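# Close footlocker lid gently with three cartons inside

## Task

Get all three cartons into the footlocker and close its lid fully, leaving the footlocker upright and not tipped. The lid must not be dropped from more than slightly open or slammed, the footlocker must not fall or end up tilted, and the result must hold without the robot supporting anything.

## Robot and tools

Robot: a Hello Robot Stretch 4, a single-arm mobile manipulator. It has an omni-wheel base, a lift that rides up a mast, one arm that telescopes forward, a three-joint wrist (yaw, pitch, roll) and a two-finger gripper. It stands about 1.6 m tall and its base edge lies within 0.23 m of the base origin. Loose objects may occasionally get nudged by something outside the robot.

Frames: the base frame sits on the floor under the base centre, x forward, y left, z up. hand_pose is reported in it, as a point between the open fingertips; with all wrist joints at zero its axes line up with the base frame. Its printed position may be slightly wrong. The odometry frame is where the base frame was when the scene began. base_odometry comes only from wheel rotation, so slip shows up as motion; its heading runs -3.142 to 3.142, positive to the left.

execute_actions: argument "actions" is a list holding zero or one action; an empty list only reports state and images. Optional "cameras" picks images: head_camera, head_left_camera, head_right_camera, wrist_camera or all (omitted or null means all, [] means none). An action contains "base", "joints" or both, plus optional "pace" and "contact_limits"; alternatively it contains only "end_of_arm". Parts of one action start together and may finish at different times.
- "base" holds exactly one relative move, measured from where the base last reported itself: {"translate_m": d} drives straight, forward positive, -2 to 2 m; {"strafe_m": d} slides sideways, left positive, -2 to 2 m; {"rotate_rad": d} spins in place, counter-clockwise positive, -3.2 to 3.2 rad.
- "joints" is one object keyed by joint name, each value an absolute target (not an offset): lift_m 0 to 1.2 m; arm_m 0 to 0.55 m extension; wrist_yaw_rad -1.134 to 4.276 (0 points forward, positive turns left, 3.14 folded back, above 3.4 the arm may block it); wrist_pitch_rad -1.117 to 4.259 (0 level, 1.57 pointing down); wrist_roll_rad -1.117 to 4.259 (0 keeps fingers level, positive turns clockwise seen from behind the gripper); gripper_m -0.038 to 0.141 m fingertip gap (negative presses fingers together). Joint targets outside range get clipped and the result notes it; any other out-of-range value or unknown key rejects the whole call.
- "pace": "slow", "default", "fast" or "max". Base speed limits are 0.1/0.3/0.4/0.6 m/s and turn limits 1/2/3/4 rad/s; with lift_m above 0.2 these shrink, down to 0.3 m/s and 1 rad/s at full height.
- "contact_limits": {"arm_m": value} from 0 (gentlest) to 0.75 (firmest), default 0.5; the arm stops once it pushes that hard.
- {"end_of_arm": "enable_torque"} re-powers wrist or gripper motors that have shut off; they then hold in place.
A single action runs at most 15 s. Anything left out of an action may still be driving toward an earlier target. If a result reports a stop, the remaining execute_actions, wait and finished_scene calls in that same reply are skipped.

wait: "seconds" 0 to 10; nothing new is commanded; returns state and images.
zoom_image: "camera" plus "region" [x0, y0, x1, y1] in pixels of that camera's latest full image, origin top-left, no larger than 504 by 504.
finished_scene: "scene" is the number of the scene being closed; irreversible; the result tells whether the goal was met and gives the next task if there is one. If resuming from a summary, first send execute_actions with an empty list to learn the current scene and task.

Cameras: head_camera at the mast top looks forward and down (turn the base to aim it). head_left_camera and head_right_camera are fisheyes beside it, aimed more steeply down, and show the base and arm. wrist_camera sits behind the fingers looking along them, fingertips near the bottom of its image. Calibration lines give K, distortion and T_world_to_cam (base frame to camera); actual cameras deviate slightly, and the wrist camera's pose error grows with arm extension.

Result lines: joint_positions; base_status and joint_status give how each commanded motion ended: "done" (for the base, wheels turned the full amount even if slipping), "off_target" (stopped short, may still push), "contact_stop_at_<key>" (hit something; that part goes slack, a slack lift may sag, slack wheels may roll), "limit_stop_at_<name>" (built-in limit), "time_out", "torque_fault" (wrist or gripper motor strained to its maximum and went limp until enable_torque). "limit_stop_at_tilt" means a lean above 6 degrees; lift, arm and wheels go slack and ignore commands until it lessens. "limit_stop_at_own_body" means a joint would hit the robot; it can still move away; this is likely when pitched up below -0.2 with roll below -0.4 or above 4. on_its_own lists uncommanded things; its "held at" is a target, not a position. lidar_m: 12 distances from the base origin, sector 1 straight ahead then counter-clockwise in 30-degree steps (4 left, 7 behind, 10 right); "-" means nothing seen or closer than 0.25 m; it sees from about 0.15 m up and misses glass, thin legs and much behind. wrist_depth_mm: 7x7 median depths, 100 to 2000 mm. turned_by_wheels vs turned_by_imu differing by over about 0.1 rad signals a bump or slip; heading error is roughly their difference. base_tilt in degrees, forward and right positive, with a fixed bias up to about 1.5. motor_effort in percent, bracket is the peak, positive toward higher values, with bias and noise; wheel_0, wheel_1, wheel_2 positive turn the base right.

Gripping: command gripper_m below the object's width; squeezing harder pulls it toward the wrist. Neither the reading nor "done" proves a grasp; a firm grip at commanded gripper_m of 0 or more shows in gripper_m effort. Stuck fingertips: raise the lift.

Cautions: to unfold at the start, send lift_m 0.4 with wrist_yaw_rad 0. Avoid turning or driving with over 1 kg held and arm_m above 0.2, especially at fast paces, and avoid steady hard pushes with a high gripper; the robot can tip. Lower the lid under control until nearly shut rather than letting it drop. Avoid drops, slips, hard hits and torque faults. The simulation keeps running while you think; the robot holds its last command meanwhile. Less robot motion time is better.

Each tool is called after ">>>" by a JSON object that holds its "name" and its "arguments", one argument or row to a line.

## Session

>>> {"name": "execute_actions", "arguments": {
  "actions": []
}}

Scene clock: 0.00 s.
base_odometry: x=+0.000 y=+0.000 heading=+0.000 (m, m, rad; odometry frame)
turned_by_wheels: +0.000 (rad since the last result)
turned_by_imu: +0.000 (rad since the last result)
base_tilt: forward=+0.3 right=-0.5 (deg)
lidar_m: 1.25 1.26 1.56 2.39 2.39 2.68 1.91 1.97 2.57 1.53 1.56 1.39
base_status: not commanded
joint_positions: lift_m=+0.290 arm_m=-0.001 wrist_yaw_rad=+3.223 wrist_pitch_rad=-0.007 wrist_roll_rad=+0.006 gripper_m=+0.057
joint_status: not commanded
motor_effort: lift_m=+18 arm_m=+0 wrist_yaw_rad=+0 wrist_pitch_rad=-6 wrist_roll_rad=-1 gripper_m=-2 wheel_0=+0 wheel_1=+0 wheel_2=+1 (%)
hand_pose: x=-0.1246 y=+0.0637 z=+0.4699 quat_wxyz=(-0.041, +0.003, +0.003, +0.999) (m; base frame)
wrist_depth_mm: - - 135 - - - - / - - 132 - - - - / - - 131 - - - - / - 111 132 - - - - / 161 136 - - - - - / 202 - 216 - 208 1983 1863 / 204 1397 1160 1281 1205 1060 1255
pictures: head_camera, head_left_camera, head_right_camera, wrist_camera
camera_calibration (this result's frames):
wrist_camera: T_world_to_cam=[[-0.0890383, 0.993473, -0.0712951, -0.0353147], [-0.0438881, -0.0754231, -0.996185, 0.531661], [-0.995061, -0.0855696, 0.0503172, 0.0810177], [0, 0, 0, 1]] pos_world=[0.100807, 0.0821165, 0.523039]
Images, in order (width x height): head_camera 420x560, head_left_camera 420x672, head_right_camera 420x672, wrist_camera 616x392.

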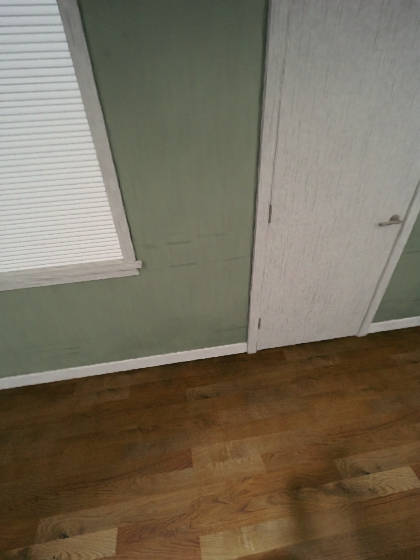

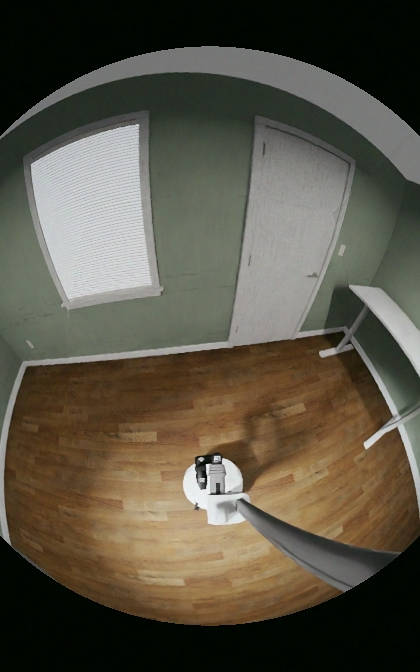

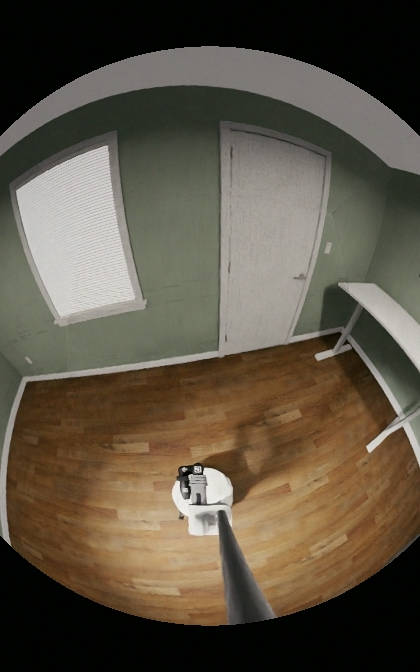

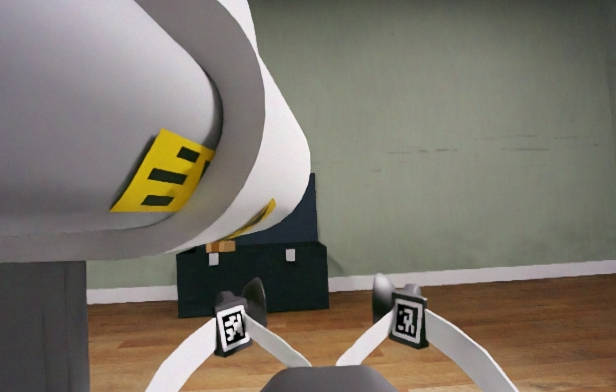

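>>> {"name": "execute_actions", "arguments": {
  "actions": [
    {"base":{"rotate_rad":-2.96},"joints":{"lift_m":0.6,"wrist_yaw_rad":0}}
  ],
  "cameras": ["head_camera"]
}}

>>> {"name": "execute_actions", "arguments": {
  "actions": [
    {"base":{"translate_m":1.2},"joints":{"wrist_pitch_rad":1.5,"lift_m":0.85,"gripper_m":0.141},"pace":"fast"}
  ],
  "cameras": ["head_camera"]
}}

Scene clock: 9.33 s.
base_odometry: x=+0.000 y=+0.000 heading=-2.959 (m, m, rad; odometry frame)
turned_by_wheels: -2.959 (rad since the last result)
turned_by_imu: -3.019 (rad since the last result)
base_tilt: forward=+0.1 right=-0.4 (deg)
lidar_m: 1.89 2.51 2.39 1.50 1.55 1.31 1.27 1.34 1.92 2.40 2.50 2.47
base_status: done
joint_positions: lift_m=+0.600 arm_m=-0.001 wrist_yaw_rad=+0.000 wrist_pitch_rad=-0.007 wrist_roll_rad=+0.006 gripper_m=+0.057
joint_status: all done
motor_effort: lift_m=+22(24) arm_m=+0(0) wrist_yaw_rad=+0(5) wrist_pitch_rad=-4(5) wrist_roll_rad=+0(0) gripper_m=-2(3) wheel_0=+4(9) wheel_1=+4(11) wheel_2=+5(12) (%)
hand_pose: x=+0.4586 y=-0.0874 z=+0.7798 quat_wxyz=(+1.000, +0.003, -0.003, +0.000) (m; base frame)
wrist_depth_mm: - - - - - - - / - - - - - - - / - - - - - - - / - - - - - - - / - - - - - - - / - - 217 - 208 - - / - - 1708 1708 1921 1756 1921
pictures: head_camera
Images, in order (width x height): head_camera 420x560.

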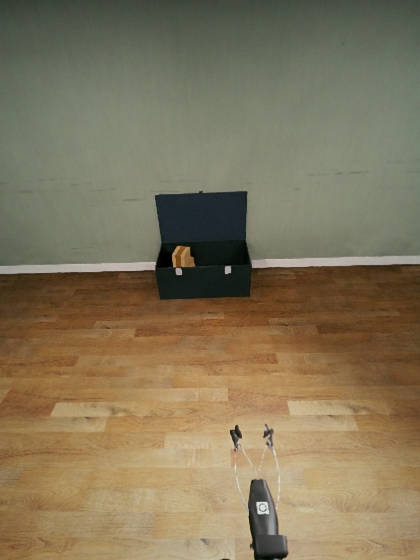

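Scene clock: 13.63 s.
base_odometry: x=-1.180 y=-0.218 heading=-2.959 (m, m, rad; odometry frame)
turned_by_wheels: +0.000 (rad since the last result)
turned_by_imu: +0.002 (rad since the last result)
base_tilt: forward=+0.2 right=-0.6 (deg)
lidar_m: 0.72 0.76 1.77 2.28 1.75 2.24 2.50 2.64 2.51 2.41 1.71 0.77
base_status: done
joint_positions: lift_m=+0.850 arm_m=-0.001 wrist_yaw_rad=+0.000 wrist_pitch_rad=+1.500 wrist_roll_rad=+0.006 gripper_m=+0.141
joint_status: all done
motor_effort: lift_m=+22(25) arm_m=+0(0) wrist_yaw_rad=+0(1) wrist_pitch_rad=+1(6) wrist_roll_rad=+1(1) gripper_m=-1(2) wheel_0=+2(8) wheel_1=+2(9) wheel_2=+0(16) (%)
hand_pose: x=+0.1905 y=-0.0874 z=+0.7402 quat_wxyz=(+0.732, +0.002, +0.682, -0.002) (m; base frame)
wrist_depth_mm: 1042 960 976 976 991 1008 1025 / 1008 1008 1008 1008 1025 1008 991 / 991 991 1008 991 991 991 991 / 976 976 976 976 991 991 960 / 960 960 976 960 960 976 960 / 960 960 741 759 960 206 931 / 946 931 732 149 946 931 931
pictures: head_camera
Images, in order (width x height): head_camera 420x560.

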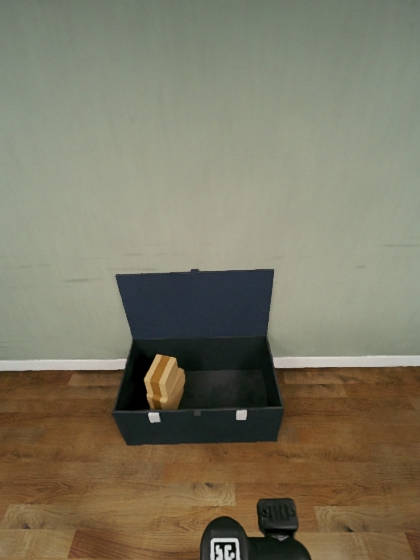

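>>> {"name": "execute_actions", "arguments": {
  "actions": [
    {"base":{"rotate_rad":0.035},"joints":{"arm_m":0.3,"wrist_pitch_rad":1.57,"lift_m":0.65}}
  ],
  "cameras": []
}}

>>> {"name": "execute_actions", "arguments": {
  "actions": [
    {"base":{"strafe_m":0.34}}
  ],
  "cameras": []
}}

>>> {"name": "execute_actions", "arguments": {
  "actions": [
    {"base":{"translate_m":0.4}}
  ],
  "cameras": ["head_camera","wrist_camera"]
}}

Scene clock: 22.53 s.
base_odometry: x=-1.180 y=-0.218 heading=-2.924 (m, m, rad; odometry frame)
turned_by_wheels: +0.034 (rad since the last result)
turned_by_imu: +0.035 (rad since the last result)
base_tilt: forward=+0.2 right=-0.5 (deg)
lidar_m: 0.71 0.77 1.83 2.28 1.73 2.23 2.49 2.69 2.51 2.42 1.66 0.77
base_status: done
joint_positions: lift_m=+0.650 arm_m=+0.299 wrist_yaw_rad=+0.000 wrist_pitch_rad=+1.570 wrist_roll_rad=+0.006 gripper_m=+0.141
joint_status: all done
motor_effort: lift_m=+14(19) arm_m=+8(8) wrist_yaw_rad=+0(1) wrist_pitch_rad=+0(6) wrist_roll_rad=+0(0) gripper_m=-1(2) wheel_0=-3(5) wheel_1=-2(7) wheel_2=-4(8) (%)
hand_pose: x=+0.4698 y=-0.0874 z=+0.5400 quat_wxyz=(+0.707, +0.002, +0.707, -0.002) (m; base frame)
wrist_depth_mm: 484 492 496 500 500 569 778 / 707 715 723 723 732 778 768 / 778 768 768 768 768 768 768 / 778 768 768 768 768 768 759 / 768 759 768 768 768 768 768 / 759 759 759 768 759 205 759 / 759 768 759 149 750 759 750
pictures: none
No camera images: the call's "cameras" was empty. Leave "cameras" out to get every camera's image.

Scene clock: 25.00 s.
base_odometry: x=-1.107 y=-0.550 heading=-2.924 (m, m, rad; odometry frame)
turned_by_wheels: +0.000 (rad since the last result)
turned_by_imu: +0.000 (rad since the last result)
base_tilt: forward=+0.3 right=-0.4 (deg)
lidar_m: 0.72 1.30 1.89 1.96 1.43 1.74 2.43 2.65 2.82 2.76 1.69 0.78
base_status: done
joint_positions: lift_m=+0.650 arm_m=+0.299 wrist_yaw_rad=+0.000 wrist_pitch_rad=+1.570 wrist_roll_rad=+0.006 gripper_m=+0.141
joint_status: not commanded
motor_effort: lift_m=+14(15) arm_m=+8(8) wrist_yaw_rad=+0(0) wrist_pitch_rad=+1(3) wrist_roll_rad=+1(1) gripper_m=+0(1) wheel_0=-2(10) wheel_1=+2(13) wheel_2=+0(5) (%)
hand_pose: x=+0.4698 y=-0.0874 z=+0.5400 quat_wxyz=(+0.707, +0.002, +0.707, -0.002) (m; base frame)
wrist_depth_mm: 778 788 517 517 517 525 517 / 788 768 750 750 750 750 759 / 778 788 788 778 759 778 768 / 768 788 768 759 768 768 778 / 768 768 759 759 759 759 750 / 759 768 759 778 759 205 750 / 759 750 750 149 759 750 750
pictures: none
No camera images: the call's "cameras" was empty. Leave "cameras" out to get every camera's image.

Scene clock: 27.80 s.
base_odometry: x=-1.497 y=-0.636 heading=-2.924 (m, m, rad; odometry frame)
turned_by_wheels: +0.000 (rad since the last result)
turned_by_imu: +0.001 (rad since the last result)
base_tilt: forward=+0.2 right=-0.4 (deg)
lidar_m: 0.33 0.34 1.24 1.94 1.68 1.74 2.88 3.06 2.85 2.77 0.50 0.36
base_status: done
joint_positions: lift_m=+0.650 arm_m=+0.299 wrist_yaw_rad=+0.000 wrist_pitch_rad=+1.570 wrist_roll_rad=+0.006 gripper_m=+0.141
joint_status: not commanded
motor_effort: lift_m=+15(15) arm_m=+8(7) wrist_yaw_rad=+0(1) wrist_pitch_rad=+3(2) wrist_roll_rad=+0(1) gripper_m=-1(1) wheel_0=+3(9) wheel_1=+4(8) wheel_2=-2(15) (%)
hand_pose: x=+0.4698 y=-0.0874 z=+0.5400 quat_wxyz=(+0.707, +0.002, +0.707, -0.002) (m; base frame)
wrist_depth_mm: 699 554 597 597 603 597 591 / 778 564 750 389 759 750 741 / 778 554 750 389 741 750 741 / 778 517 683 389 750 741 741 / 768 517 750 741 750 741 732 / 768 424 585 574 569 206 559 / 759 750 759 149 759 759 750
pictures: head_camera, wrist_camera
camera_calibration (this result's frames):
wrist_camera: T_world_to_cam=[[-0.0712001, -0.997431, -0.00781735, -0.0439188], [-0.996458, 0.0714778, -0.0443011, 0.562518], [0.0447461, 0.00463542, -0.998988, 0.742011], [0, 0, 0, 1]] pos_world=[0.524196, -0.0874531, 0.765837]
Images, in order (width x height): head_camera 420x560, wrist_camera 616x392.

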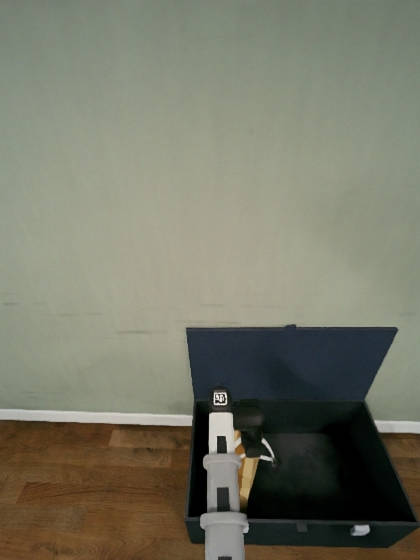

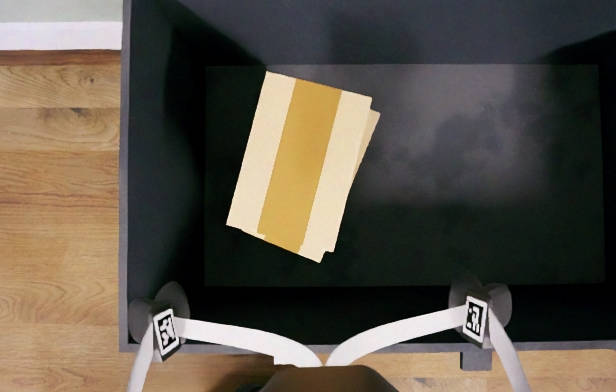

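>>> {"name": "execute_actions", "arguments": {
  "actions": [
    {"base":{"strafe_m":0.013},"joints":{"arm_m":0.4,"wrist_roll_rad":0.26,"lift_m":0.52}}
  ],
  "cameras": ["wrist_camera"]
}}

Scene clock: 34.27 s.
base_odometry: x=-1.494 y=-0.649 heading=-2.924 (m, m, rad; odometry frame)
turned_by_wheels: +0.000 (rad since the last result)
turned_by_imu: +0.000 (rad since the last result)
base_tilt: forward=+0.1 right=-0.4 (deg)
lidar_m: 0.35 0.38 1.24 1.92 1.64 1.77 2.86 3.08 2.88 2.78 0.46 0.36
base_status: done
joint_positions: lift_m=+0.520 arm_m=+0.399 wrist_yaw_rad=+0.000 wrist_pitch_rad=+1.570 wrist_roll_rad=+0.260 gripper_m=+0.141
joint_status: all done
motor_effort: lift_m=+15(15) arm_m=+8(9) wrist_yaw_rad=+0(1) wrist_pitch_rad=+2(2) wrist_roll_rad=+1(5) gripper_m=-1(1) wheel_0=-3(9) wheel_1=+4(11) wheel_2=+0(0) (%)
hand_pose: x=+0.5698 y=-0.0874 z=+0.4101 quat_wxyz=(+0.701, +0.092, +0.701, -0.091) (m; base frame)
wrist_depth_mm: 298 310 349 394 452 530 621 / 340 415 480 580 621 615 621 / 334 508 615 615 615 615 609 / 327 462 621 257 257 609 615 / 329 427 580 255 255 609 609 / 640 330 254 254 254 205 585 / 634 327 480 149 362 459 442
pictures: wrist_camera
camera_calibration (this result's frames):
wrist_camera: T_world_to_cam=[[-0.319739, -0.947472, -0.00800659, 0.108235], [-0.946467, 0.319773, -0.0441143, 0.649502], [0.0443573, -0.00652711, -0.998994, 0.606947], [0, 0, 0, 1]] pos_world=[0.622417, -0.101183, 0.635856]
Images, in order (width x height): wrist_camera 616x392.

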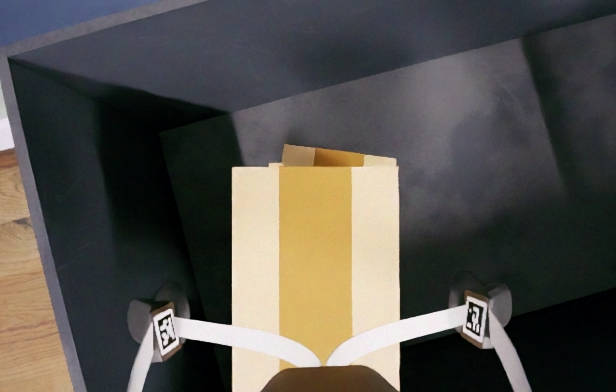

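>>> {"name": "execute_actions", "arguments": {
  "actions": [
    {"joints":{"lift_m":0.445},"pace":"slow"}
  ],
  "cameras": []
}}

>>> {"name": "execute_actions", "arguments": {
  "actions": [
    {"joints":{"gripper_m":0.06}}
  ],
  "cameras": []
}}

>>> {"name": "execute_actions", "arguments": {
  "actions": [
    {"base":{"strafe_m":-0.21},"joints":{"lift_m":0.455,"wrist_roll_rad":0},"pace":"slow"}
  ],
  "cameras": []
}}

>>> {"name": "execute_actions", "arguments": {
  "actions": [
    {"joints":{"lift_m":0.235}}
  ],
  "cameras": ["wrist_camera"]
}}

Scene clock: 42.97 s.
base_odometry: x=-1.494 y=-0.649 heading=-2.924 (m, m, rad; odometry frame)
turned_by_wheels: +0.000 (rad since the last result)
turned_by_imu: +0.000 (rad since the last result)
base_tilt: forward=+0.3 right=-0.5 (deg)
lidar_m: 0.33 0.40 1.25 1.92 1.66 1.81 2.86 3.08 2.86 2.80 0.50 0.36
base_status: not commanded
joint_positions: lift_m=+0.445 arm_m=+0.399 wrist_yaw_rad=+0.000 wrist_pitch_rad=+1.570 wrist_roll_rad=+0.260 gripper_m=+0.141
joint_status: all done
motor_effort: lift_m=+13(13) arm_m=+8(8) wrist_yaw_rad=+0(0) wrist_pitch_rad=+3(0) wrist_roll_rad=+0(0) gripper_m=+1(1) wheel_0=-3(3) wheel_1=+4(4) wheel_2=+0(0) (%)
hand_pose: x=+0.5698 y=-0.0874 z=+0.3351 quat_wxyz=(+0.701, +0.092, +0.701, -0.091) (m; base frame)
wrist_depth_mm: 282 310 347 394 455 530 544 / 340 415 484 539 539 539 544 / 332 508 539 303 539 539 544 / 312 462 182 181 182 535 535 / 296 427 181 180 180 535 530 / 278 332 181 179 179 203 525 / 266 324 179 157 179 473 445
pictures: none
No camera images: the call's "cameras" was empty. Leave "cameras" out to get every camera's image.

Scene clock: 44.80 s.
base_odometry: x=-1.494 y=-0.649 heading=-2.924 (m, m, rad; odometry frame)
turned_by_wheels: +0.000 (rad since the last result)
turned_by_imu: +0.000 (rad since the last result)
base_tilt: forward=+0.4 right=-0.4 (deg)
lidar_m: 0.34 0.40 1.24 1.92 1.66 1.72 2.85 3.07 2.90 2.80 0.52 0.34
base_status: not commanded
joint_positions: lift_m=+0.445 arm_m=+0.399 wrist_yaw_rad=+0.000 wrist_pitch_rad=+1.570 wrist_roll_rad=+0.260 gripper_m=+0.060
joint_status: all done
motor_effort: lift_m=+16(16) arm_m=+8(7) wrist_yaw_rad=+0(0) wrist_pitch_rad=+1(4) wrist_roll_rad=+1(1) gripper_m=-22(19) wheel_0=-3(3) wheel_1=+4(4) wheel_2=+0(0) (%)
hand_pose: x=+0.5699 y=-0.0874 z=+0.3349 quat_wxyz=(+0.702, +0.092, +0.701, -0.092) (m; base frame)
wrist_depth_mm: 285 314 353 397 455 530 539 / 342 418 484 544 535 539 539 / 332 504 530 300 539 539 539 / 312 462 172 172 171 535 525 / 294 424 171 170 170 530 530 / 279 366 170 169 168 189 535 / 266 174 169 169 168 436 415
pictures: none
No camera images: the call's "cameras" was empty. Leave "cameras" out to get every camera's image.

Scene clock: 48.07 s.
base_odometry: x=-1.540 y=-0.444 heading=-2.924 (m, m, rad; odometry frame)
turned_by_wheels: +0.000 (rad since the last result)
turned_by_imu: +0.000 (rad since the last result)
base_tilt: forward=+0.3 right=-0.4 (deg)
lidar_m: 0.32 0.33 1.24 2.13 1.81 2.11 2.89 3.04 2.66 2.59 0.49 0.35
base_status: done
joint_positions: lift_m=+0.454 arm_m=+0.399 wrist_yaw_rad=+0.000 wrist_pitch_rad=+1.570 wrist_roll_rad=+0.000 gripper_m=+0.060
joint_status: all done
motor_effort: lift_m=+25(25) arm_m=+7(7) wrist_yaw_rad=+0(0) wrist_pitch_rad=+1(2) wrist_roll_rad=-1(6) gripper_m=-21(21) wheel_0=+4(6) wheel_1=-5(9) wheel_2=+0(2) (%)
hand_pose: x=+0.5699 y=-0.0874 z=+0.3442 quat_wxyz=(+0.707, +0.000, +0.707, +0.000) (m; base frame)
wrist_depth_mm: 368 370 373 373 373 370 366 / 525 544 549 539 544 539 517 / 539 549 554 544 544 544 549 / 309 310 172 171 171 549 549 / 307 307 172 170 169 539 539 / 307 306 170 169 169 184 535 / 306 175 169 168 168 535 521
pictures: none
No camera images: the call's "cameras" was empty. Leave "cameras" out to get every camera's image.

Scene clock: 50.07 s.
base_odometry: x=-1.540 y=-0.444 heading=-2.924 (m, m, rad; odometry frame)
turned_by_wheels: +0.000 (rad since the last result)
turned_by_imu: +0.000 (rad since the last result)
base_tilt: forward=+0.2 right=-0.2 (deg)
lidar_m: 0.32 0.34 1.25 2.13 1.82 2.09 2.88 3.06 2.67 2.58 0.50 0.33
base_status: not commanded
joint_positions: lift_m=+0.235 arm_m=+0.399 wrist_yaw_rad=+0.000 wrist_pitch_rad=+1.570 wrist_roll_rad=+0.000 gripper_m=+0.060
joint_status: all done
motor_effort: lift_m=+16(24) arm_m=+7(8) wrist_yaw_rad=+0(0) wrist_pitch_rad=+2(2) wrist_roll_rad=+0(0) gripper_m=-22(21) wheel_0=+4(4) wheel_1=-5(5) wheel_2=+0(0) (%)
hand_pose: x=+0.5698 y=-0.0874 z=+0.1249 quat_wxyz=(+0.707, +0.000, +0.707, +0.000) (m; base frame)
wrist_depth_mm: 329 329 327 327 329 327 325 / 329 329 327 325 327 324 324 / 206 327 325 327 325 324 322 / 159 283 172 171 171 324 322 / 174 306 171 170 170 324 322 / 193 303 170 169 169 183 319 / 233 174 169 168 167 317 319
pictures: wrist_camera
camera_calibration (this result's frames):
wrist_camera: T_world_to_cam=[[-0.0659847, -0.99779, -0.00781216, -0.0430459], [-0.996818, 0.0662672, -0.0442981, 0.643554], [0.0447179, 0.0048643, -0.998988, 0.322833], [0, 0, 0, 1]] pos_world=[0.624229, -0.0871677, 0.350678]
Images, in order (width x height): wrist_camera 616x392.

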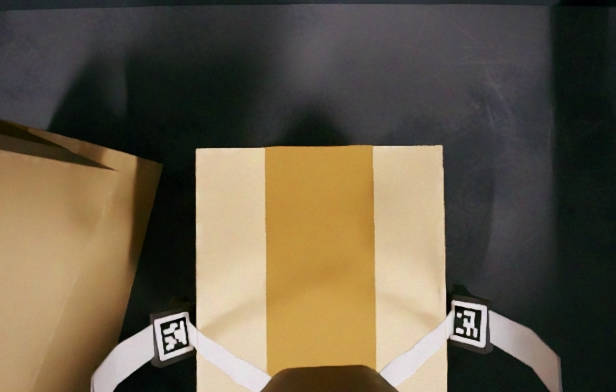

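>>> {"name": "execute_actions", "arguments": {
  "actions": [
    {"joints":{"lift_m":0.208},"pace":"slow"}
  ],
  "cameras": []
}}

>>> {"name": "execute_actions", "arguments": {
  "actions": [
    {"joints":{"gripper_m":0.135}}
  ],
  "cameras": []
}}

>>> {"name": "execute_actions", "arguments": {
  "actions": [
    {"joints":{"lift_m":0.5}}
  ],
  "cameras": []
}}

>>> {"name": "execute_actions", "arguments": {
  "actions": [
    {"joints":{"lift_m":0.9,"wrist_pitch_rad":1.0,"gripper_m":0.07}}
  ],
  "cameras": ["wrist_camera","head_camera"]
}}

Scene clock: 55.70 s.
base_odometry: x=-1.540 y=-0.444 heading=-2.924 (m, m, rad; odometry frame)
turned_by_wheels: +0.000 (rad since the last result)
turned_by_imu: +0.000 (rad since the last result)
base_tilt: forward=+0.2 right=-0.5 (deg)
lidar_m: 0.33 0.36 1.25 2.14 1.82 2.09 2.87 3.08 2.66 2.57 0.51 0.36
base_status: not commanded
joint_positions: lift_m=+0.208 arm_m=+0.399 wrist_yaw_rad=+0.000 wrist_pitch_rad=+1.570 wrist_roll_rad=+0.000 gripper_m=+0.060
joint_status: all done
motor_effort: lift_m=+17(17) arm_m=+8(8) wrist_yaw_rad=+0(0) wrist_pitch_rad=+3(2) wrist_roll_rad=+0(1) gripper_m=-22(23) wheel_0=+4(4) wheel_1=-5(5) wheel_2=+0(0) (%)
hand_pose: x=+0.5698 y=-0.0874 z=+0.0979 quat_wxyz=(+0.707, +0.000, +0.707, +0.000) (m; base frame)
wrist_depth_mm: 303 303 301 301 300 298 297 / 303 301 301 300 298 298 298 / 189 301 300 300 297 297 296 / 159 283 172 171 171 296 294 / 174 297 171 170 170 296 293 / 217 296 170 169 169 183 291 / 233 174 170 168 167 290 293
pictures: none
No camera images: the call's "cameras" was empty. Leave "cameras" out to get every camera's image.

Scene clock: 57.43 s.
base_odometry: x=-1.540 y=-0.444 heading=-2.924 (m, m, rad; odometry frame)
turned_by_wheels: +0.000 (rad since the last result)
turned_by_imu: +0.000 (rad since the last result)
base_tilt: forward=+0.3 right=-0.5 (deg)
lidar_m: 0.34 0.37 1.26 2.13 1.83 2.12 2.88 3.09 2.67 2.58 0.48 0.36
base_status: not commanded
joint_positions: lift_m=+0.208 arm_m=+0.399 wrist_yaw_rad=+0.000 wrist_pitch_rad=+1.570 wrist_roll_rad=+0.000 gripper_m=+0.135
joint_status: all done
motor_effort: lift_m=+17(16) arm_m=+8(8) wrist_yaw_rad=+1(2) wrist_pitch_rad=+0(4) wrist_roll_rad=+0(1) gripper_m=-2(20) wheel_0=+4(4) wheel_1=-5(5) wheel_2=+0(0) (%)
hand_pose: x=+0.5697 y=-0.0874 z=+0.0979 quat_wxyz=(+0.707, +0.000, +0.707, +0.000) (m; base frame)
wrist_depth_mm: 304 304 306 304 301 303 301 / 303 304 301 303 303 300 300 / 199 303 301 298 301 298 298 / 159 283 181 181 180 298 298 / 174 300 180 179 180 296 297 / 217 268 179 179 179 204 294 / 235 293 179 154 177 294 293
pictures: none
No camera images: the call's "cameras" was empty. Leave "cameras" out to get every camera's image.

Scene clock: 59.70 s.
base_odometry: x=-1.540 y=-0.444 heading=-2.924 (m, m, rad; odometry frame)
turned_by_wheels: +0.000 (rad since the last result)
turned_by_imu: +0.000 (rad since the last result)
base_tilt: forward=+0.2 right=-0.5 (deg)
lidar_m: 0.32 0.33 1.25 2.12 1.80 2.09 2.89 3.07 2.65 2.57 0.50 0.35
base_status: not commanded
joint_positions: lift_m=+0.500 arm_m=+0.399 wrist_yaw_rad=+0.000 wrist_pitch_rad=+1.570 wrist_roll_rad=+0.000 gripper_m=+0.135
joint_status: all done
motor_effort: lift_m=+22(24) arm_m=+8(8) wrist_yaw_rad=+1(1) wrist_pitch_rad=-1(1) wrist_roll_rad=+0(0) gripper_m=+0(0) wheel_0=+4(4) wheel_1=-5(5) wheel_2=+0(0) (%)
hand_pose: x=+0.5697 y=-0.0874 z=+0.3894 quat_wxyz=(+0.707, +0.000, +0.707, +0.000) (m; base frame)
wrist_depth_mm: 366 366 370 370 373 370 366 / 525 535 539 544 539 544 525 / 585 597 597 597 597 591 574 / 549 355 591 473 591 585 574 / 355 355 580 466 597 591 569 / 353 351 585 469 585 206 574 / 349 347 585 154 585 580 574
pictures: none
No camera images: the call's "cameras" was empty. Leave "cameras" out to get every camera's image.

Scene clock: 62.30 s.
base_odometry: x=-1.540 y=-0.444 heading=-2.924 (m, m, rad; odometry frame)
turned_by_wheels: +0.000 (rad since the last result)
turned_by_imu: +0.000 (rad since the last result)
base_tilt: forward=+0.2 right=-0.4 (deg)
lidar_m: 0.31 0.35 1.25 2.14 1.81 2.11 2.88 3.08 2.65 2.59 0.49 0.34
base_status: not commanded
joint_positions: lift_m=+0.900 arm_m=+0.399 wrist_yaw_rad=+0.000 wrist_pitch_rad=+1.002 wrist_roll_rad=+0.000 gripper_m=+0.070
joint_status: all done
motor_effort: lift_m=+22(24) arm_m=+8(8) wrist_yaw_rad=+0(1) wrist_pitch_rad=-3(9) wrist_roll_rad=-1(0) gripper_m=-2(1) wheel_0=+4(3) wheel_1=-5(5) wheel_2=+0(0) (%)
hand_pose: x=+0.7251 y=-0.0874 z=+0.8349 quat_wxyz=(+0.877, +0.000, +0.480, +0.000) (m; base frame)
wrist_depth_mm: 214 213 212 211 209 207 205 / 248 247 245 243 241 238 236 / 294 293 289 287 283 279 277 / 330 329 325 322 324 320 315 / 389 389 384 382 379 379 379 / 521 521 216 508 211 504 508 / 976 683 741 640 699 640 809
pictures: head_camera, wrist_camera
camera_calibration (this result's frames):
wrist_camera: T_world_to_cam=[[-0.0513469, -0.997792, -0.0421225, -0.00920782], [-0.816337, 0.0662311, -0.573766, 1.14092], [0.575289, 0.0049251, -0.817935, 0.489343], [0, 0, 0, 1]] pos_world=[0.649388, -0.0871619, 1.05448]
Images, in order (width x height): head_camera 420x560, wrist_camera 616x392.

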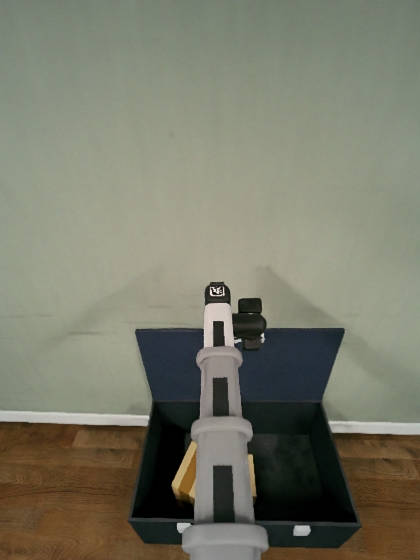

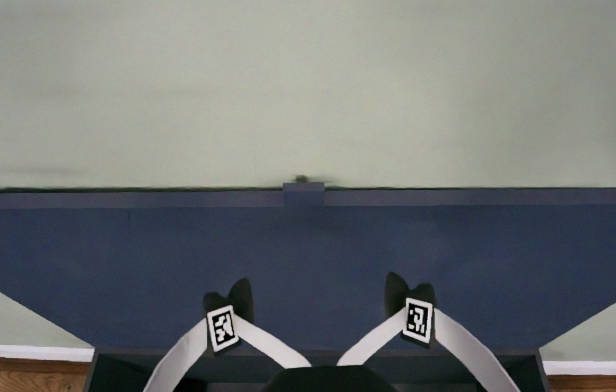

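>>> {"name": "execute_actions", "arguments": {
  "actions": [
    {"base":{"strafe_m":0.009},"joints":{"wrist_roll_rad":1.57,"lift_m":0.885,"arm_m":0.44}}
  ],
  "cameras": []
}}

>>> {"name": "execute_actions", "arguments": {
  "actions": [
    {"joints":{"arm_m":0.465},"pace":"slow","contact_limits":{"arm_m":0.1}}
  ],
  "cameras": ["wrist_camera"]
}}

Scene clock: 70.70 s.
base_odometry: x=-1.538 y=-0.453 heading=-2.924 (m, m, rad; odometry frame)
turned_by_wheels: +0.000 (rad since the last result)
turned_by_imu: +0.000 (rad since the last result)
base_tilt: forward=+0.3 right=-0.3 (deg)
lidar_m: 0.33 0.35 1.21 2.14 1.86 2.09 2.89 3.05 2.68 2.59 0.49 0.35
base_status: done
joint_positions: lift_m=+0.885 arm_m=+0.439 wrist_yaw_rad=+0.000 wrist_pitch_rad=+1.001 wrist_roll_rad=+1.570 gripper_m=+0.070
joint_status: all done
motor_effort: lift_m=+14(21) arm_m=+9(8) wrist_yaw_rad=+0(0) wrist_pitch_rad=-4(3) wrist_roll_rad=+2(5) gripper_m=-1(2) wheel_0=-2(10) wheel_1=+3(9) wheel_2=+0(1) (%)
hand_pose: x=+0.7650 y=-0.0874 z=+0.8206 quat_wxyz=(+0.621, +0.620, +0.340, -0.339) (m; base frame)
wrist_depth_mm: 178 211 268 325 496 707 707 / 177 212 271 327 492 891 820 / 177 212 270 324 492 878 831 / 177 213 268 322 492 866 809 / 177 213 271 322 484 866 798 / 177 213 218 319 212 878 661 / 179 206 259 281 477 640 640
pictures: none
No camera images: the call's "cameras" was empty. Leave "cameras" out to get every camera's image.

Scene clock: 72.00 s.
base_odometry: x=-1.538 y=-0.453 heading=-2.924 (m, m, rad; odometry frame)
turned_by_wheels: +0.000 (rad since the last result)
turned_by_imu: +0.000 (rad since the last result)
base_tilt: forward=+0.1 right=-0.5 (deg)
lidar_m: 0.32 0.35 1.21 2.11 1.82 2.04 2.89 3.10 2.69 2.61 0.51 0.36
base_status: not commanded
joint_positions: lift_m=+0.885 arm_m=+0.464 wrist_yaw_rad=+0.000 wrist_pitch_rad=+1.001 wrist_roll_rad=+1.570 gripper_m=+0.070
joint_status: all done
motor_effort: lift_m=+14(15) arm_m=+9(9) wrist_yaw_rad=+0(0) wrist_pitch_rad=-2(4) wrist_roll_rad=+0(2) gripper_m=-3(3) wheel_0=-3(2) wheel_1=+3(3) wheel_2=+0(0) (%)
contact_limits: arm_m 0.1
hand_pose: x=+0.7900 y=-0.0874 z=+0.8206 quat_wxyz=(+0.621, +0.620, +0.340, -0.339) (m; base frame)
wrist_depth_mm: 155 185 234 281 433 676 707 / 154 185 235 279 424 866 831 / 154 185 236 278 427 866 820 / 154 185 236 277 418 866 820 / 154 185 236 277 418 831 809 / 154 186 211 278 212 831 699 / 156 180 227 270 410 585 798
pictures: wrist_camera
camera_calibration (this result's frames):
wrist_camera: T_world_to_cam=[[-0.836304, 0.0646575, -0.54444, 1.11867], [0.0780221, 0.996951, -0.00145094, 0.0908854], [0.542686, -0.0436918, -0.838799, 0.478903], [0, 0, 0, 1]] pos_world=[0.668565, -0.142015, 1.01088]
Images, in order (width x height): wrist_camera 616x392.

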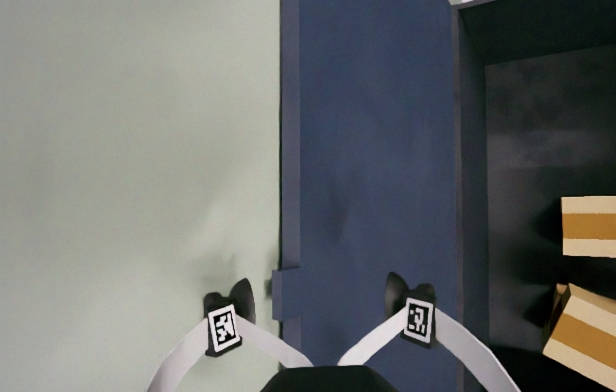

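>>> {"name": "execute_actions", "arguments": {
  "actions": [
    {"joints":{"lift_m":0.857},"pace":"slow"}
  ],
  "cameras": ["wrist_camera"]
}}

Scene clock: 83.47 s.
base_odometry: x=-1.538 y=-0.453 heading=-2.924 (m, m, rad; odometry frame)
turned_by_wheels: +0.000 (rad since the last result)
turned_by_imu: +0.000 (rad since the last result)
base_tilt: forward=+0.1 right=-0.5 (deg)
lidar_m: 0.34 0.35 1.26 2.12 1.82 2.08 2.89 3.07 2.66 2.58 0.49 0.36
base_status: not commanded
joint_positions: lift_m=+0.857 arm_m=+0.464 wrist_yaw_rad=-0.001 wrist_pitch_rad=+1.001 wrist_roll_rad=+1.570 gripper_m=+0.070
joint_status: all done
motor_effort: lift_m=+13(14) arm_m=+9(9) wrist_yaw_rad=+2(2) wrist_pitch_rad=-3(2) wrist_roll_rad=+1(1) gripper_m=-2(3) wheel_0=-2(3) wheel_1=+3(3) wheel_2=+0(0) (%)
hand_pose: x=+0.7899 y=-0.0875 z=+0.7927 quat_wxyz=(+0.621, +0.620, +0.339, -0.339) (m; base frame)
wrist_depth_mm: 155 185 234 279 427 668 707 / 154 185 234 279 427 854 798 / 154 185 235 279 421 831 798 / 155 186 236 277 418 842 798 / 154 186 236 274 410 831 798 / 154 186 211 273 213 820 768 / 156 180 227 247 410 574 661
pictures: wrist_camera
camera_calibration (this result's frames):
wrist_camera: T_world_to_cam=[[-0.836261, 0.0652109, -0.54444, 1.10347], [0.0786819, 0.996899, -0.00145099, 0.0904264], [0.542657, -0.0440509, -0.838799, 0.455541], [0, 0, 0, 1]] pos_world=[0.668472, -0.142037, 0.983012]
Images, in order (width x height): wrist_camera 616x392.

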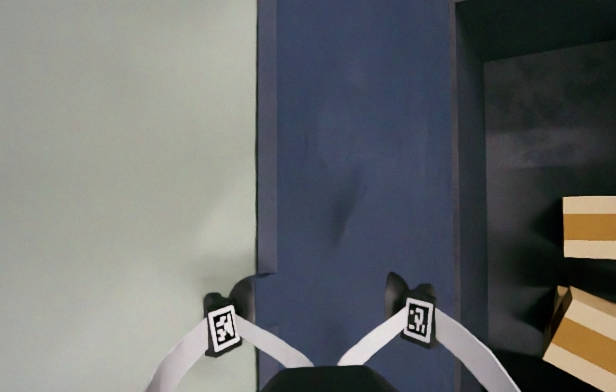

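>>> {"name": "execute_actions", "arguments": {
  "actions": [
    {"joints":{"gripper_m":0.04,"arm_m":0.45},"pace":"slow"}
  ],
  "cameras": ["wrist_camera"]
}}

Scene clock: 87.53 s.
base_odometry: x=-1.538 y=-0.453 heading=-2.924 (m, m, rad; odometry frame)
turned_by_wheels: +0.000 (rad since the last result)
turned_by_imu: +0.000 (rad since the last result)
base_tilt: forward=+0.3 right=-0.5 (deg)
lidar_m: 0.33 0.36 1.21 2.10 1.80 2.10 2.88 3.08 2.70 2.58 0.49 0.33
base_status: not commanded
joint_positions: lift_m=+0.857 arm_m=+0.451 wrist_yaw_rad=+0.000 wrist_pitch_rad=+1.001 wrist_roll_rad=+1.570 gripper_m=+0.040
joint_status: all done
motor_effort: lift_m=+14(14) arm_m=-8(8) wrist_yaw_rad=+1(2) wrist_pitch_rad=-2(2) wrist_roll_rad=+1(1) gripper_m=-2(2) wheel_0=-2(2) wheel_1=+3(3) wheel_2=+0(0) (%)
hand_pose: x=+0.7781 y=-0.0874 z=+0.7927 quat_wxyz=(+0.621, +0.620, +0.339, -0.339) (m; base frame)
wrist_depth_mm: 167 197 251 265 399 707 707 / 165 198 251 264 394 842 809 / 165 198 252 262 392 831 809 / 165 198 252 260 387 842 798 / 165 198 252 259 382 831 778 / 165 198 226 229 207 842 683 / 167 193 190 233 362 647 609
pictures: wrist_camera
camera_calibration (this result's frames):
wrist_camera: T_world_to_cam=[[-0.835784, 0.0648688, -0.545212, 1.09378], [0.0782472, 0.996933, -0.00133521, 0.0915309], [0.543454, -0.0437773, -0.838297, 0.461029], [0, 0, 0, 1]] pos_world=[0.656458, -0.14202, 0.982946]
Images, in order (width x height): wrist_camera 616x392.

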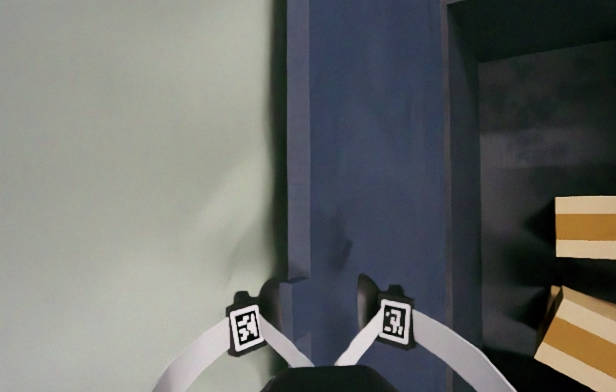

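Lid came forward. Lower to engage deeper.

>>> {"name": "execute_actions", "arguments": {
  "actions": [
    {"joints":{"lift_m":0.84},"pace":"slow"}
  ],
  "cameras": ["wrist_camera"]
}}

Scene clock: 90.40 s.
base_odometry: x=-1.538 y=-0.453 heading=-2.924 (m, m, rad; odometry frame)
turned_by_wheels: +0.000 (rad since the last result)
turned_by_imu: +0.000 (rad since the last result)
base_tilt: forward=+0.3 right=-0.4 (deg)
lidar_m: 0.32 0.36 1.21 2.11 1.82 2.08 2.86 3.11 2.67 2.58 0.52 0.33
base_status: not commanded
joint_positions: lift_m=+0.840 arm_m=+0.451 wrist_yaw_rad=+0.000 wrist_pitch_rad=+1.002 wrist_roll_rad=+1.570 gripper_m=+0.040
joint_status: all done
motor_effort: lift_m=+14(14) arm_m=-7(8) wrist_yaw_rad=+2(2) wrist_pitch_rad=-5(6) wrist_roll_rad=+1(1) gripper_m=-4(4) wheel_0=-2(2) wheel_1=+3(3) wheel_2=+0(0) (%)
hand_pose: x=+0.7776 y=-0.0875 z=+0.7755 quat_wxyz=(+0.620, +0.620, +0.340, -0.340) (m; base frame)
wrist_depth_mm: 167 198 251 297 334 699 715 / 166 198 251 297 329 820 778 / 165 199 252 297 324 831 778 / 166 198 253 297 320 820 778 / 166 200 253 298 319 820 759 / 165 199 227 208 208 831 707 / 167 193 190 186 312 668 585
pictures: wrist_camera
camera_calibration (this result's frames):
wrist_camera: T_world_to_cam=[[-0.836504, 0.0650715, -0.544084, 1.08374], [0.078487, 0.996914, -0.00144076, 0.0914732], [0.542311, -0.0439087, -0.83903, 0.448273], [0, 0, 0, 1]] pos_world=[0.656267, -0.142028, 0.96589]
Images, in order (width x height): wrist_camera 616x392.

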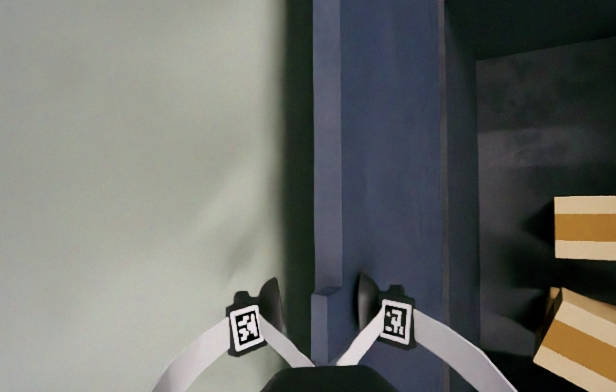

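>>> {"name": "execute_actions", "arguments": {
  "actions": [
    {"joints":{"arm_m":0.365,"lift_m":0.797},"pace":"slow"}
  ],
  "cameras": []
}}

>>> {"name": "execute_actions", "arguments": {
  "actions": [
    {"joints":{"arm_m":0.283,"lift_m":0.754},"pace":"slow"}
  ],
  "cameras": ["wrist_camera"]
}}

Scene clock: 96.97 s.
base_odometry: x=-1.538 y=-0.453 heading=-2.924 (m, m, rad; odometry frame)
turned_by_wheels: +0.000 (rad since the last result)
turned_by_imu: +0.000 (rad since the last result)
base_tilt: forward=+0.2 right=-0.4 (deg)
lidar_m: 0.32 0.35 1.26 2.12 1.79 2.11 2.87 3.07 2.67 2.58 0.48 0.34
base_status: not commanded
joint_positions: lift_m=+0.797 arm_m=+0.366 wrist_yaw_rad=+0.000 wrist_pitch_rad=+1.002 wrist_roll_rad=+1.570 gripper_m=+0.040
joint_status: all done
motor_effort: lift_m=+15(14) arm_m=-7(9) wrist_yaw_rad=+2(1) wrist_pitch_rad=-5(7) wrist_roll_rad=+1(3) gripper_m=-4(4) wheel_0=-2(2) wheel_1=+3(3) wheel_2=+0(0) (%)
hand_pose: x=+0.6925 y=-0.0875 z=+0.7324 quat_wxyz=(+0.620, +0.620, +0.340, -0.340) (m; base frame)
wrist_depth_mm: 244 291 370 436 621 715 715 / 242 293 366 439 661 831 750 / 243 290 370 455 661 831 750 / 243 291 368 459 661 820 732 / 243 293 373 459 654 831 668 / 243 293 332 462 190 831 723 / 245 283 190 159 640 574 549
pictures: none
No camera images: the call's "cameras" was empty. Leave "cameras" out to get every camera's image.

Scene clock: 99.07 s.
base_odometry: x=-1.538 y=-0.453 heading=-2.924 (m, m, rad; odometry frame)
turned_by_wheels: +0.000 (rad since the last result)
turned_by_imu: +0.000 (rad since the last result)
base_tilt: forward=+0.2 right=-0.3 (deg)
lidar_m: 0.34 0.34 1.25 2.12 1.81 2.09 2.88 3.09 2.66 2.58 0.50 0.36
base_status: not commanded
joint_positions: lift_m=+0.754 arm_m=+0.284 wrist_yaw_rad=-0.001 wrist_pitch_rad=+1.003 wrist_roll_rad=+1.570 gripper_m=+0.040
joint_status: all done
motor_effort: lift_m=+14(14) arm_m=-7(8) wrist_yaw_rad=+2(2) wrist_pitch_rad=-7(7) wrist_roll_rad=+1(1) gripper_m=-4(3) wheel_0=-2(2) wheel_1=+3(3) wheel_2=+0(0) (%)
hand_pose: x=+0.6104 y=-0.0875 z=+0.6894 quat_wxyz=(+0.620, +0.620, +0.340, -0.340) (m; base frame)
wrist_depth_mm: 320 384 484 569 707 699 699 / 317 384 488 574 854 788 715 / 317 382 488 569 854 788 723 / 319 382 484 574 842 778 707 / 319 382 484 574 842 691 699 / 317 384 433 266 189 640 691 / 320 373 190 176 798 539 530
pictures: wrist_camera
camera_calibration (this result's frames):
wrist_camera: T_world_to_cam=[[-0.836885, 0.0653551, -0.543463, 0.896811], [0.0788068, 0.996889, -0.00147305, 0.104342], [0.541676, -0.0440613, -0.839432, 0.467328], [0, 0, 0, 1]] pos_world=[0.489166, -0.142038, 0.879827]
Images, in order (width x height): wrist_camera 616x392.

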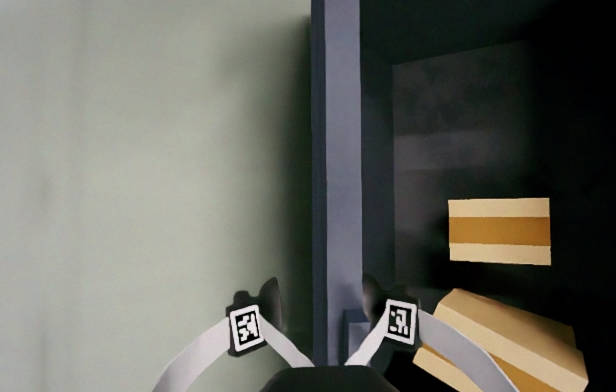

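Well engaged. Continue.

>>> {"name": "execute_actions", "arguments": {
  "actions": [
    {"joints":{"arm_m":0.165,"lift_m":0.665,"wrist_pitch_rad":0.8},"pace":"slow"}
  ],
  "cameras": []
}}

>>> {"name": "execute_actions", "arguments": {
  "actions": [
    {"base":{"translate_m":-0.12},"joints":{"lift_m":0.53,"wrist_pitch_rad":0.55},"pace":"slow"}
  ],
  "cameras": ["wrist_camera"]
}}

Scene clock: 104.83 s.
base_odometry: x=-1.538 y=-0.453 heading=-2.924 (m, m, rad; odometry frame)
turned_by_wheels: +0.000 (rad since the last result)
turned_by_imu: +0.000 (rad since the last result)
base_tilt: forward=+0.1 right=-0.5 (deg)
lidar_m: 0.33 0.37 1.23 2.11 1.83 2.08 2.88 3.09 2.68 2.60 0.50 0.36
base_status: not commanded
joint_positions: lift_m=+0.665 arm_m=+0.166 wrist_yaw_rad=-0.001 wrist_pitch_rad=+0.804 wrist_roll_rad=+1.570 gripper_m=+0.040
joint_status: all done
motor_effort: lift_m=+15(15) arm_m=-7(6) wrist_yaw_rad=+2(4) wrist_pitch_rad=-10(14) wrist_roll_rad=+0(0) gripper_m=-5(5) wheel_0=-2(2) wheel_1=+3(3) wheel_2=+0(0) (%)
hand_pose: x=+0.5373 y=-0.0876 z=+0.6358 quat_wxyz=(+0.651, +0.651, +0.276, -0.277) (m; base frame)
wrist_depth_mm: 394 455 535 399 715 707 661 / 389 449 539 421 809 750 661 / 389 449 539 439 788 750 661 / 389 449 539 462 788 741 621 / 389 455 539 480 778 647 585 / 392 449 512 242 189 634 654 / 394 439 190 175 574 480 512
pictures: none
No camera images: the call's "cameras" was empty. Leave "cameras" out to get every camera's image.

Scene clock: 107.33 s.
base_odometry: x=-1.421 y=-0.427 heading=-2.924 (m, m, rad; odometry frame)
turned_by_wheels: +0.000 (rad since the last result)
turned_by_imu: -0.001 (rad since the last result)
base_tilt: forward=+0.2 right=-0.4 (deg)
lidar_m: 0.46 0.50 1.39 2.14 1.74 2.06 2.74 2.96 2.66 2.59 1.29 0.48
base_status: done
joint_positions: lift_m=+0.530 arm_m=+0.166 wrist_yaw_rad=-0.001 wrist_pitch_rad=+0.555 wrist_roll_rad=+1.570 gripper_m=+0.040
joint_status: all done
motor_effort: lift_m=+15(15) arm_m=-7(7) wrist_yaw_rad=+3(5) wrist_pitch_rad=-13(22) wrist_roll_rad=+1(0) gripper_m=-4(6) wheel_0=-5(6) wheel_1=-5(8) wheel_2=+4(12) (%)
hand_pose: x=+0.5822 y=-0.0876 z=+0.5564 quat_wxyz=(+0.680, +0.680, +0.194, -0.194) (m; base frame)
wrist_depth_mm: 477 525 597 347 707 676 591 / 469 525 597 362 732 699 597 / 473 530 585 375 732 707 597 / 473 530 591 389 732 691 521 / 477 525 591 404 715 597 492 / 477 521 569 276 184 609 585 / 473 512 190 205 517 433 492
pictures: wrist_camera
camera_calibration (this result's frames):
wrist_camera: T_world_to_cam=[[-0.519195, 0.0654494, -0.852146, 0.787776], [0.0721106, 0.996863, 0.0326289, 0.0914196], [0.851608, -0.044508, -0.522286, 0.0140744], [0, 0, 0, 1]] pos_world=[0.390431, -0.142066, 0.675668]
Images, in order (width x height): wrist_camera 616x392.

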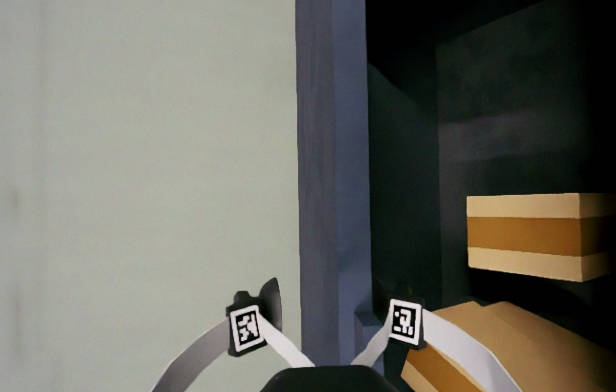

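>>> {"name": "execute_actions", "arguments": {
  "actions": [
    {"base":{"translate_m":-0.09},"joints":{"lift_m":0.355,"wrist_pitch_rad":0.25},"pace":"slow"}
  ],
  "cameras": []
}}

>>> {"name": "execute_actions", "arguments": {
  "actions": [
    {"joints":{"lift_m":0.265,"wrist_pitch_rad":0.12,"arm_m":0.14},"pace":"slow"}
  ],
  "cameras": ["wrist_camera","head_camera"]
}}

Scene clock: 114.23 s.
base_odometry: x=-1.333 y=-0.408 heading=-2.925 (m, m, rad; odometry frame)
turned_by_wheels: +0.000 (rad since the last result)
turned_by_imu: +0.000 (rad since the last result)
base_tilt: forward=+0.3 right=-0.4 (deg)
lidar_m: 0.52 0.57 1.55 2.15 1.68 2.07 2.68 2.87 2.65 2.60 1.41 0.56
base_status: done
joint_positions: lift_m=+0.355 arm_m=+0.166 wrist_yaw_rad=+0.000 wrist_pitch_rad=+0.257 wrist_roll_rad=+1.570 gripper_m=+0.040
joint_status: all done
motor_effort: lift_m=+17(16) arm_m=-6(6) wrist_yaw_rad=-1(6) wrist_pitch_rad=-19(25) wrist_roll_rad=+1(0) gripper_m=-5(6) wheel_0=-4(7) wheel_1=-6(8) wheel_2=+8(13) (%)
hand_pose: x=+0.6161 y=-0.0873 z=+0.4601 quat_wxyz=(+0.702, +0.701, +0.091, -0.090) (m; base frame)
wrist_depth_mm: 569 603 634 399 668 661 213 / 569 603 627 430 676 699 213 / 569 603 640 469 668 699 213 / 574 603 640 517 668 668 213 / 580 603 640 569 668 530 212 / 574 603 640 327 190 647 208 / 574 597 190 224 480 158 211
pictures: none
No camera images: the call's "cameras" was empty. Leave "cameras" out to get every camera's image.

Scene clock: 115.87 s.
base_odometry: x=-1.333 y=-0.408 heading=-2.925 (m, m, rad; odometry frame)
turned_by_wheels: +0.000 (rad since the last result)
turned_by_imu: +0.000 (rad since the last result)
base_tilt: forward=+0.3 right=-0.5 (deg)
lidar_m: 0.56 0.59 1.53 2.13 1.69 2.08 2.67 2.87 2.67 2.58 1.41 0.53
base_status: not commanded
joint_positions: lift_m=+0.265 arm_m=+0.141 wrist_yaw_rad=+0.001 wrist_pitch_rad=+0.127 wrist_roll_rad=+1.570 gripper_m=+0.040
joint_status: all done
motor_effort: lift_m=+16(17) arm_m=-7(9) wrist_yaw_rad=-1(1) wrist_pitch_rad=-21(22) wrist_roll_rad=+1(0) gripper_m=-3(5) wheel_0=-4(4) wheel_1=-6(6) wheel_2=+8(8) (%)
hand_pose: x=+0.5985 y=-0.0872 z=+0.4067 quat_wxyz=(+0.706, +0.705, +0.045, -0.045) (m; base frame)
wrist_depth_mm: 621 634 661 389 654 206 213 / 627 647 654 421 654 207 213 / 627 640 661 462 661 206 213 / 627 647 661 508 661 206 211 / 627 647 661 559 661 206 212 / 627 647 654 342 190 205 212 / 634 647 190 242 427 189 210
pictures: head_camera, wrist_camera
camera_calibration (this result's frames):
wrist_camera: T_world_to_cam=[[-0.119178, 0.0649555, -0.990746, 0.485584], [0.0506934, 0.996954, 0.0592646, 0.0967312], [0.991578, -0.0431612, -0.122108, -0.324442], [0, 0, 0, 1]] pos_world=[0.374677, -0.141981, 0.435741]
Images, in order (width x height): head_camera 420x560, wrist_camera 616x392.

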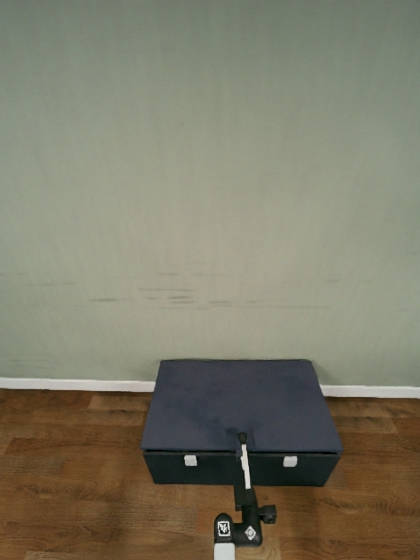

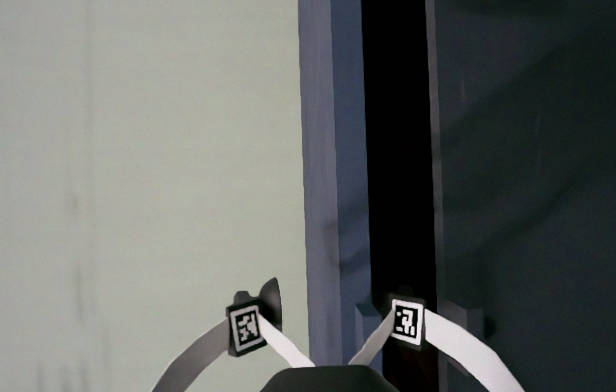

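>>> {"name": "execute_actions", "arguments": {
  "actions": [
    {"base":{"strafe_m":0.008},"joints":{"arm_m":0.095,"lift_m":0.258},"pace":"slow"}
  ],
  "cameras": ["wrist_camera"]
}}

Scene clock: 121.93 s.
base_odometry: x=-1.332 y=-0.415 heading=-2.925 (m, m, rad; odometry frame)
turned_by_wheels: +0.000 (rad since the last result)
turned_by_imu: +0.000 (rad since the last result)
base_tilt: forward=+0.2 right=-0.4 (deg)
lidar_m: 0.53 0.57 1.53 2.14 1.69 2.07 2.66 2.84 2.69 2.60 1.44 0.56
base_status: done
joint_positions: lift_m=+0.258 arm_m=+0.096 wrist_yaw_rad=+0.000 wrist_pitch_rad=+0.127 wrist_roll_rad=+1.570 gripper_m=+0.040
joint_status: all done
motor_effort: lift_m=+16(16) arm_m=-8(9) wrist_yaw_rad=-1(4) wrist_pitch_rad=-18(20) wrist_roll_rad=+0(1) gripper_m=-7(8) wheel_0=-6(9) wheel_1=+4(6) wheel_2=+0(7) (%)
hand_pose: x=+0.5535 y=-0.0873 z=+0.3999 quat_wxyz=(+0.706, +0.705, +0.045, -0.045) (m; base frame)
wrist_depth_mm: 661 683 699 377 252 257 263 / 661 691 707 397 250 255 265 / 668 691 707 421 251 255 263 / 661 691 715 442 250 255 262 / 668 691 707 469 251 254 262 / 683 699 707 343 208 254 260 / 668 683 190 264 248 158 260
pictures: wrist_camera
camera_calibration (this result's frames):
wrist_camera: T_world_to_cam=[[-0.118716, 0.0649819, -0.9908, 0.473167], [0.0508845, 0.996943, 0.0592879, 0.0993661], [0.991624, -0.043378, -0.12166, -0.280909], [0, 0, 0, 1]] pos_world=[0.329672, -0.141995, 0.428747]
Images, in order (width x height): wrist_camera 616x392.

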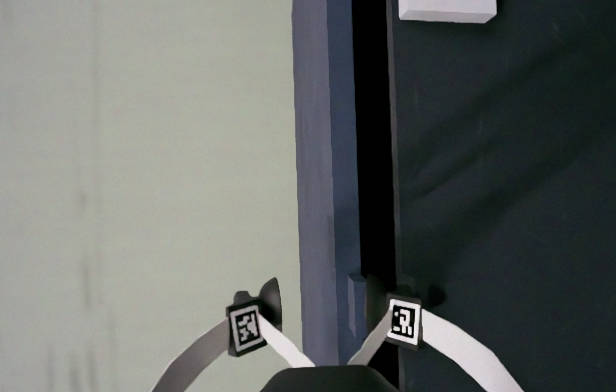

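>>> {"name": "execute_actions", "arguments": {
  "actions": [
    {"joints":{"arm_m":0.083,"lift_m":0.245},"pace":"slow"}
  ],
  "cameras": ["wrist_camera"]
}}

Scene clock: 125.23 s.
base_odometry: x=-1.332 y=-0.415 heading=-2.925 (m, m, rad; odometry frame)
turned_by_wheels: +0.000 (rad since the last result)
turned_by_imu: +0.000 (rad since the last result)
base_tilt: forward=+0.3 right=-0.4 (deg)
lidar_m: 0.53 0.56 1.56 2.13 1.70 2.06 2.67 2.88 2.67 2.58 1.43 0.55
base_status: not commanded
joint_positions: lift_m=+0.245 arm_m=+0.084 wrist_yaw_rad=+0.000 wrist_pitch_rad=+0.128 wrist_roll_rad=+1.570 gripper_m=+0.040
joint_status: all done
motor_effort: lift_m=+17(16) arm_m=-8(7) wrist_yaw_rad=+0(1) wrist_pitch_rad=-20(23) wrist_roll_rad=+0(0) gripper_m=-5(7) wheel_0=-6(6) wheel_1=+4(4) wheel_2=+0(0) (%)
hand_pose: x=+0.5415 y=-0.0873 z=+0.3867 quat_wxyz=(+0.706, +0.705, +0.045, -0.045) (m; base frame)
wrist_depth_mm: 676 691 715 370 258 270 277 / 691 707 715 384 260 270 276 / 683 699 732 399 260 268 277 / 676 707 723 415 259 268 274 / 676 699 732 433 259 266 274 / 683 691 715 349 208 267 274 / 691 699 190 287 257 158 273
pictures: wrist_camera
camera_calibration (this result's frames):
wrist_camera: T_world_to_cam=[[-0.119296, 0.0649961, -0.990729, 0.458991], [0.0510416, 0.996937, 0.0592573, 0.10072], [0.991546, -0.0434992, -0.122248, -0.270303], [0, 0, 0, 1]] pos_world=[0.317633, -0.142003, 0.415723]
Images, in order (width x height): wrist_camera 616x392.

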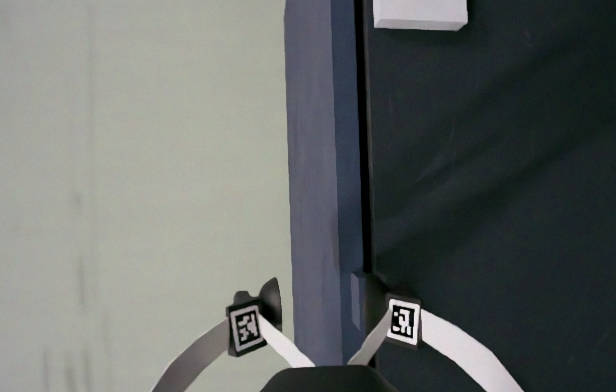

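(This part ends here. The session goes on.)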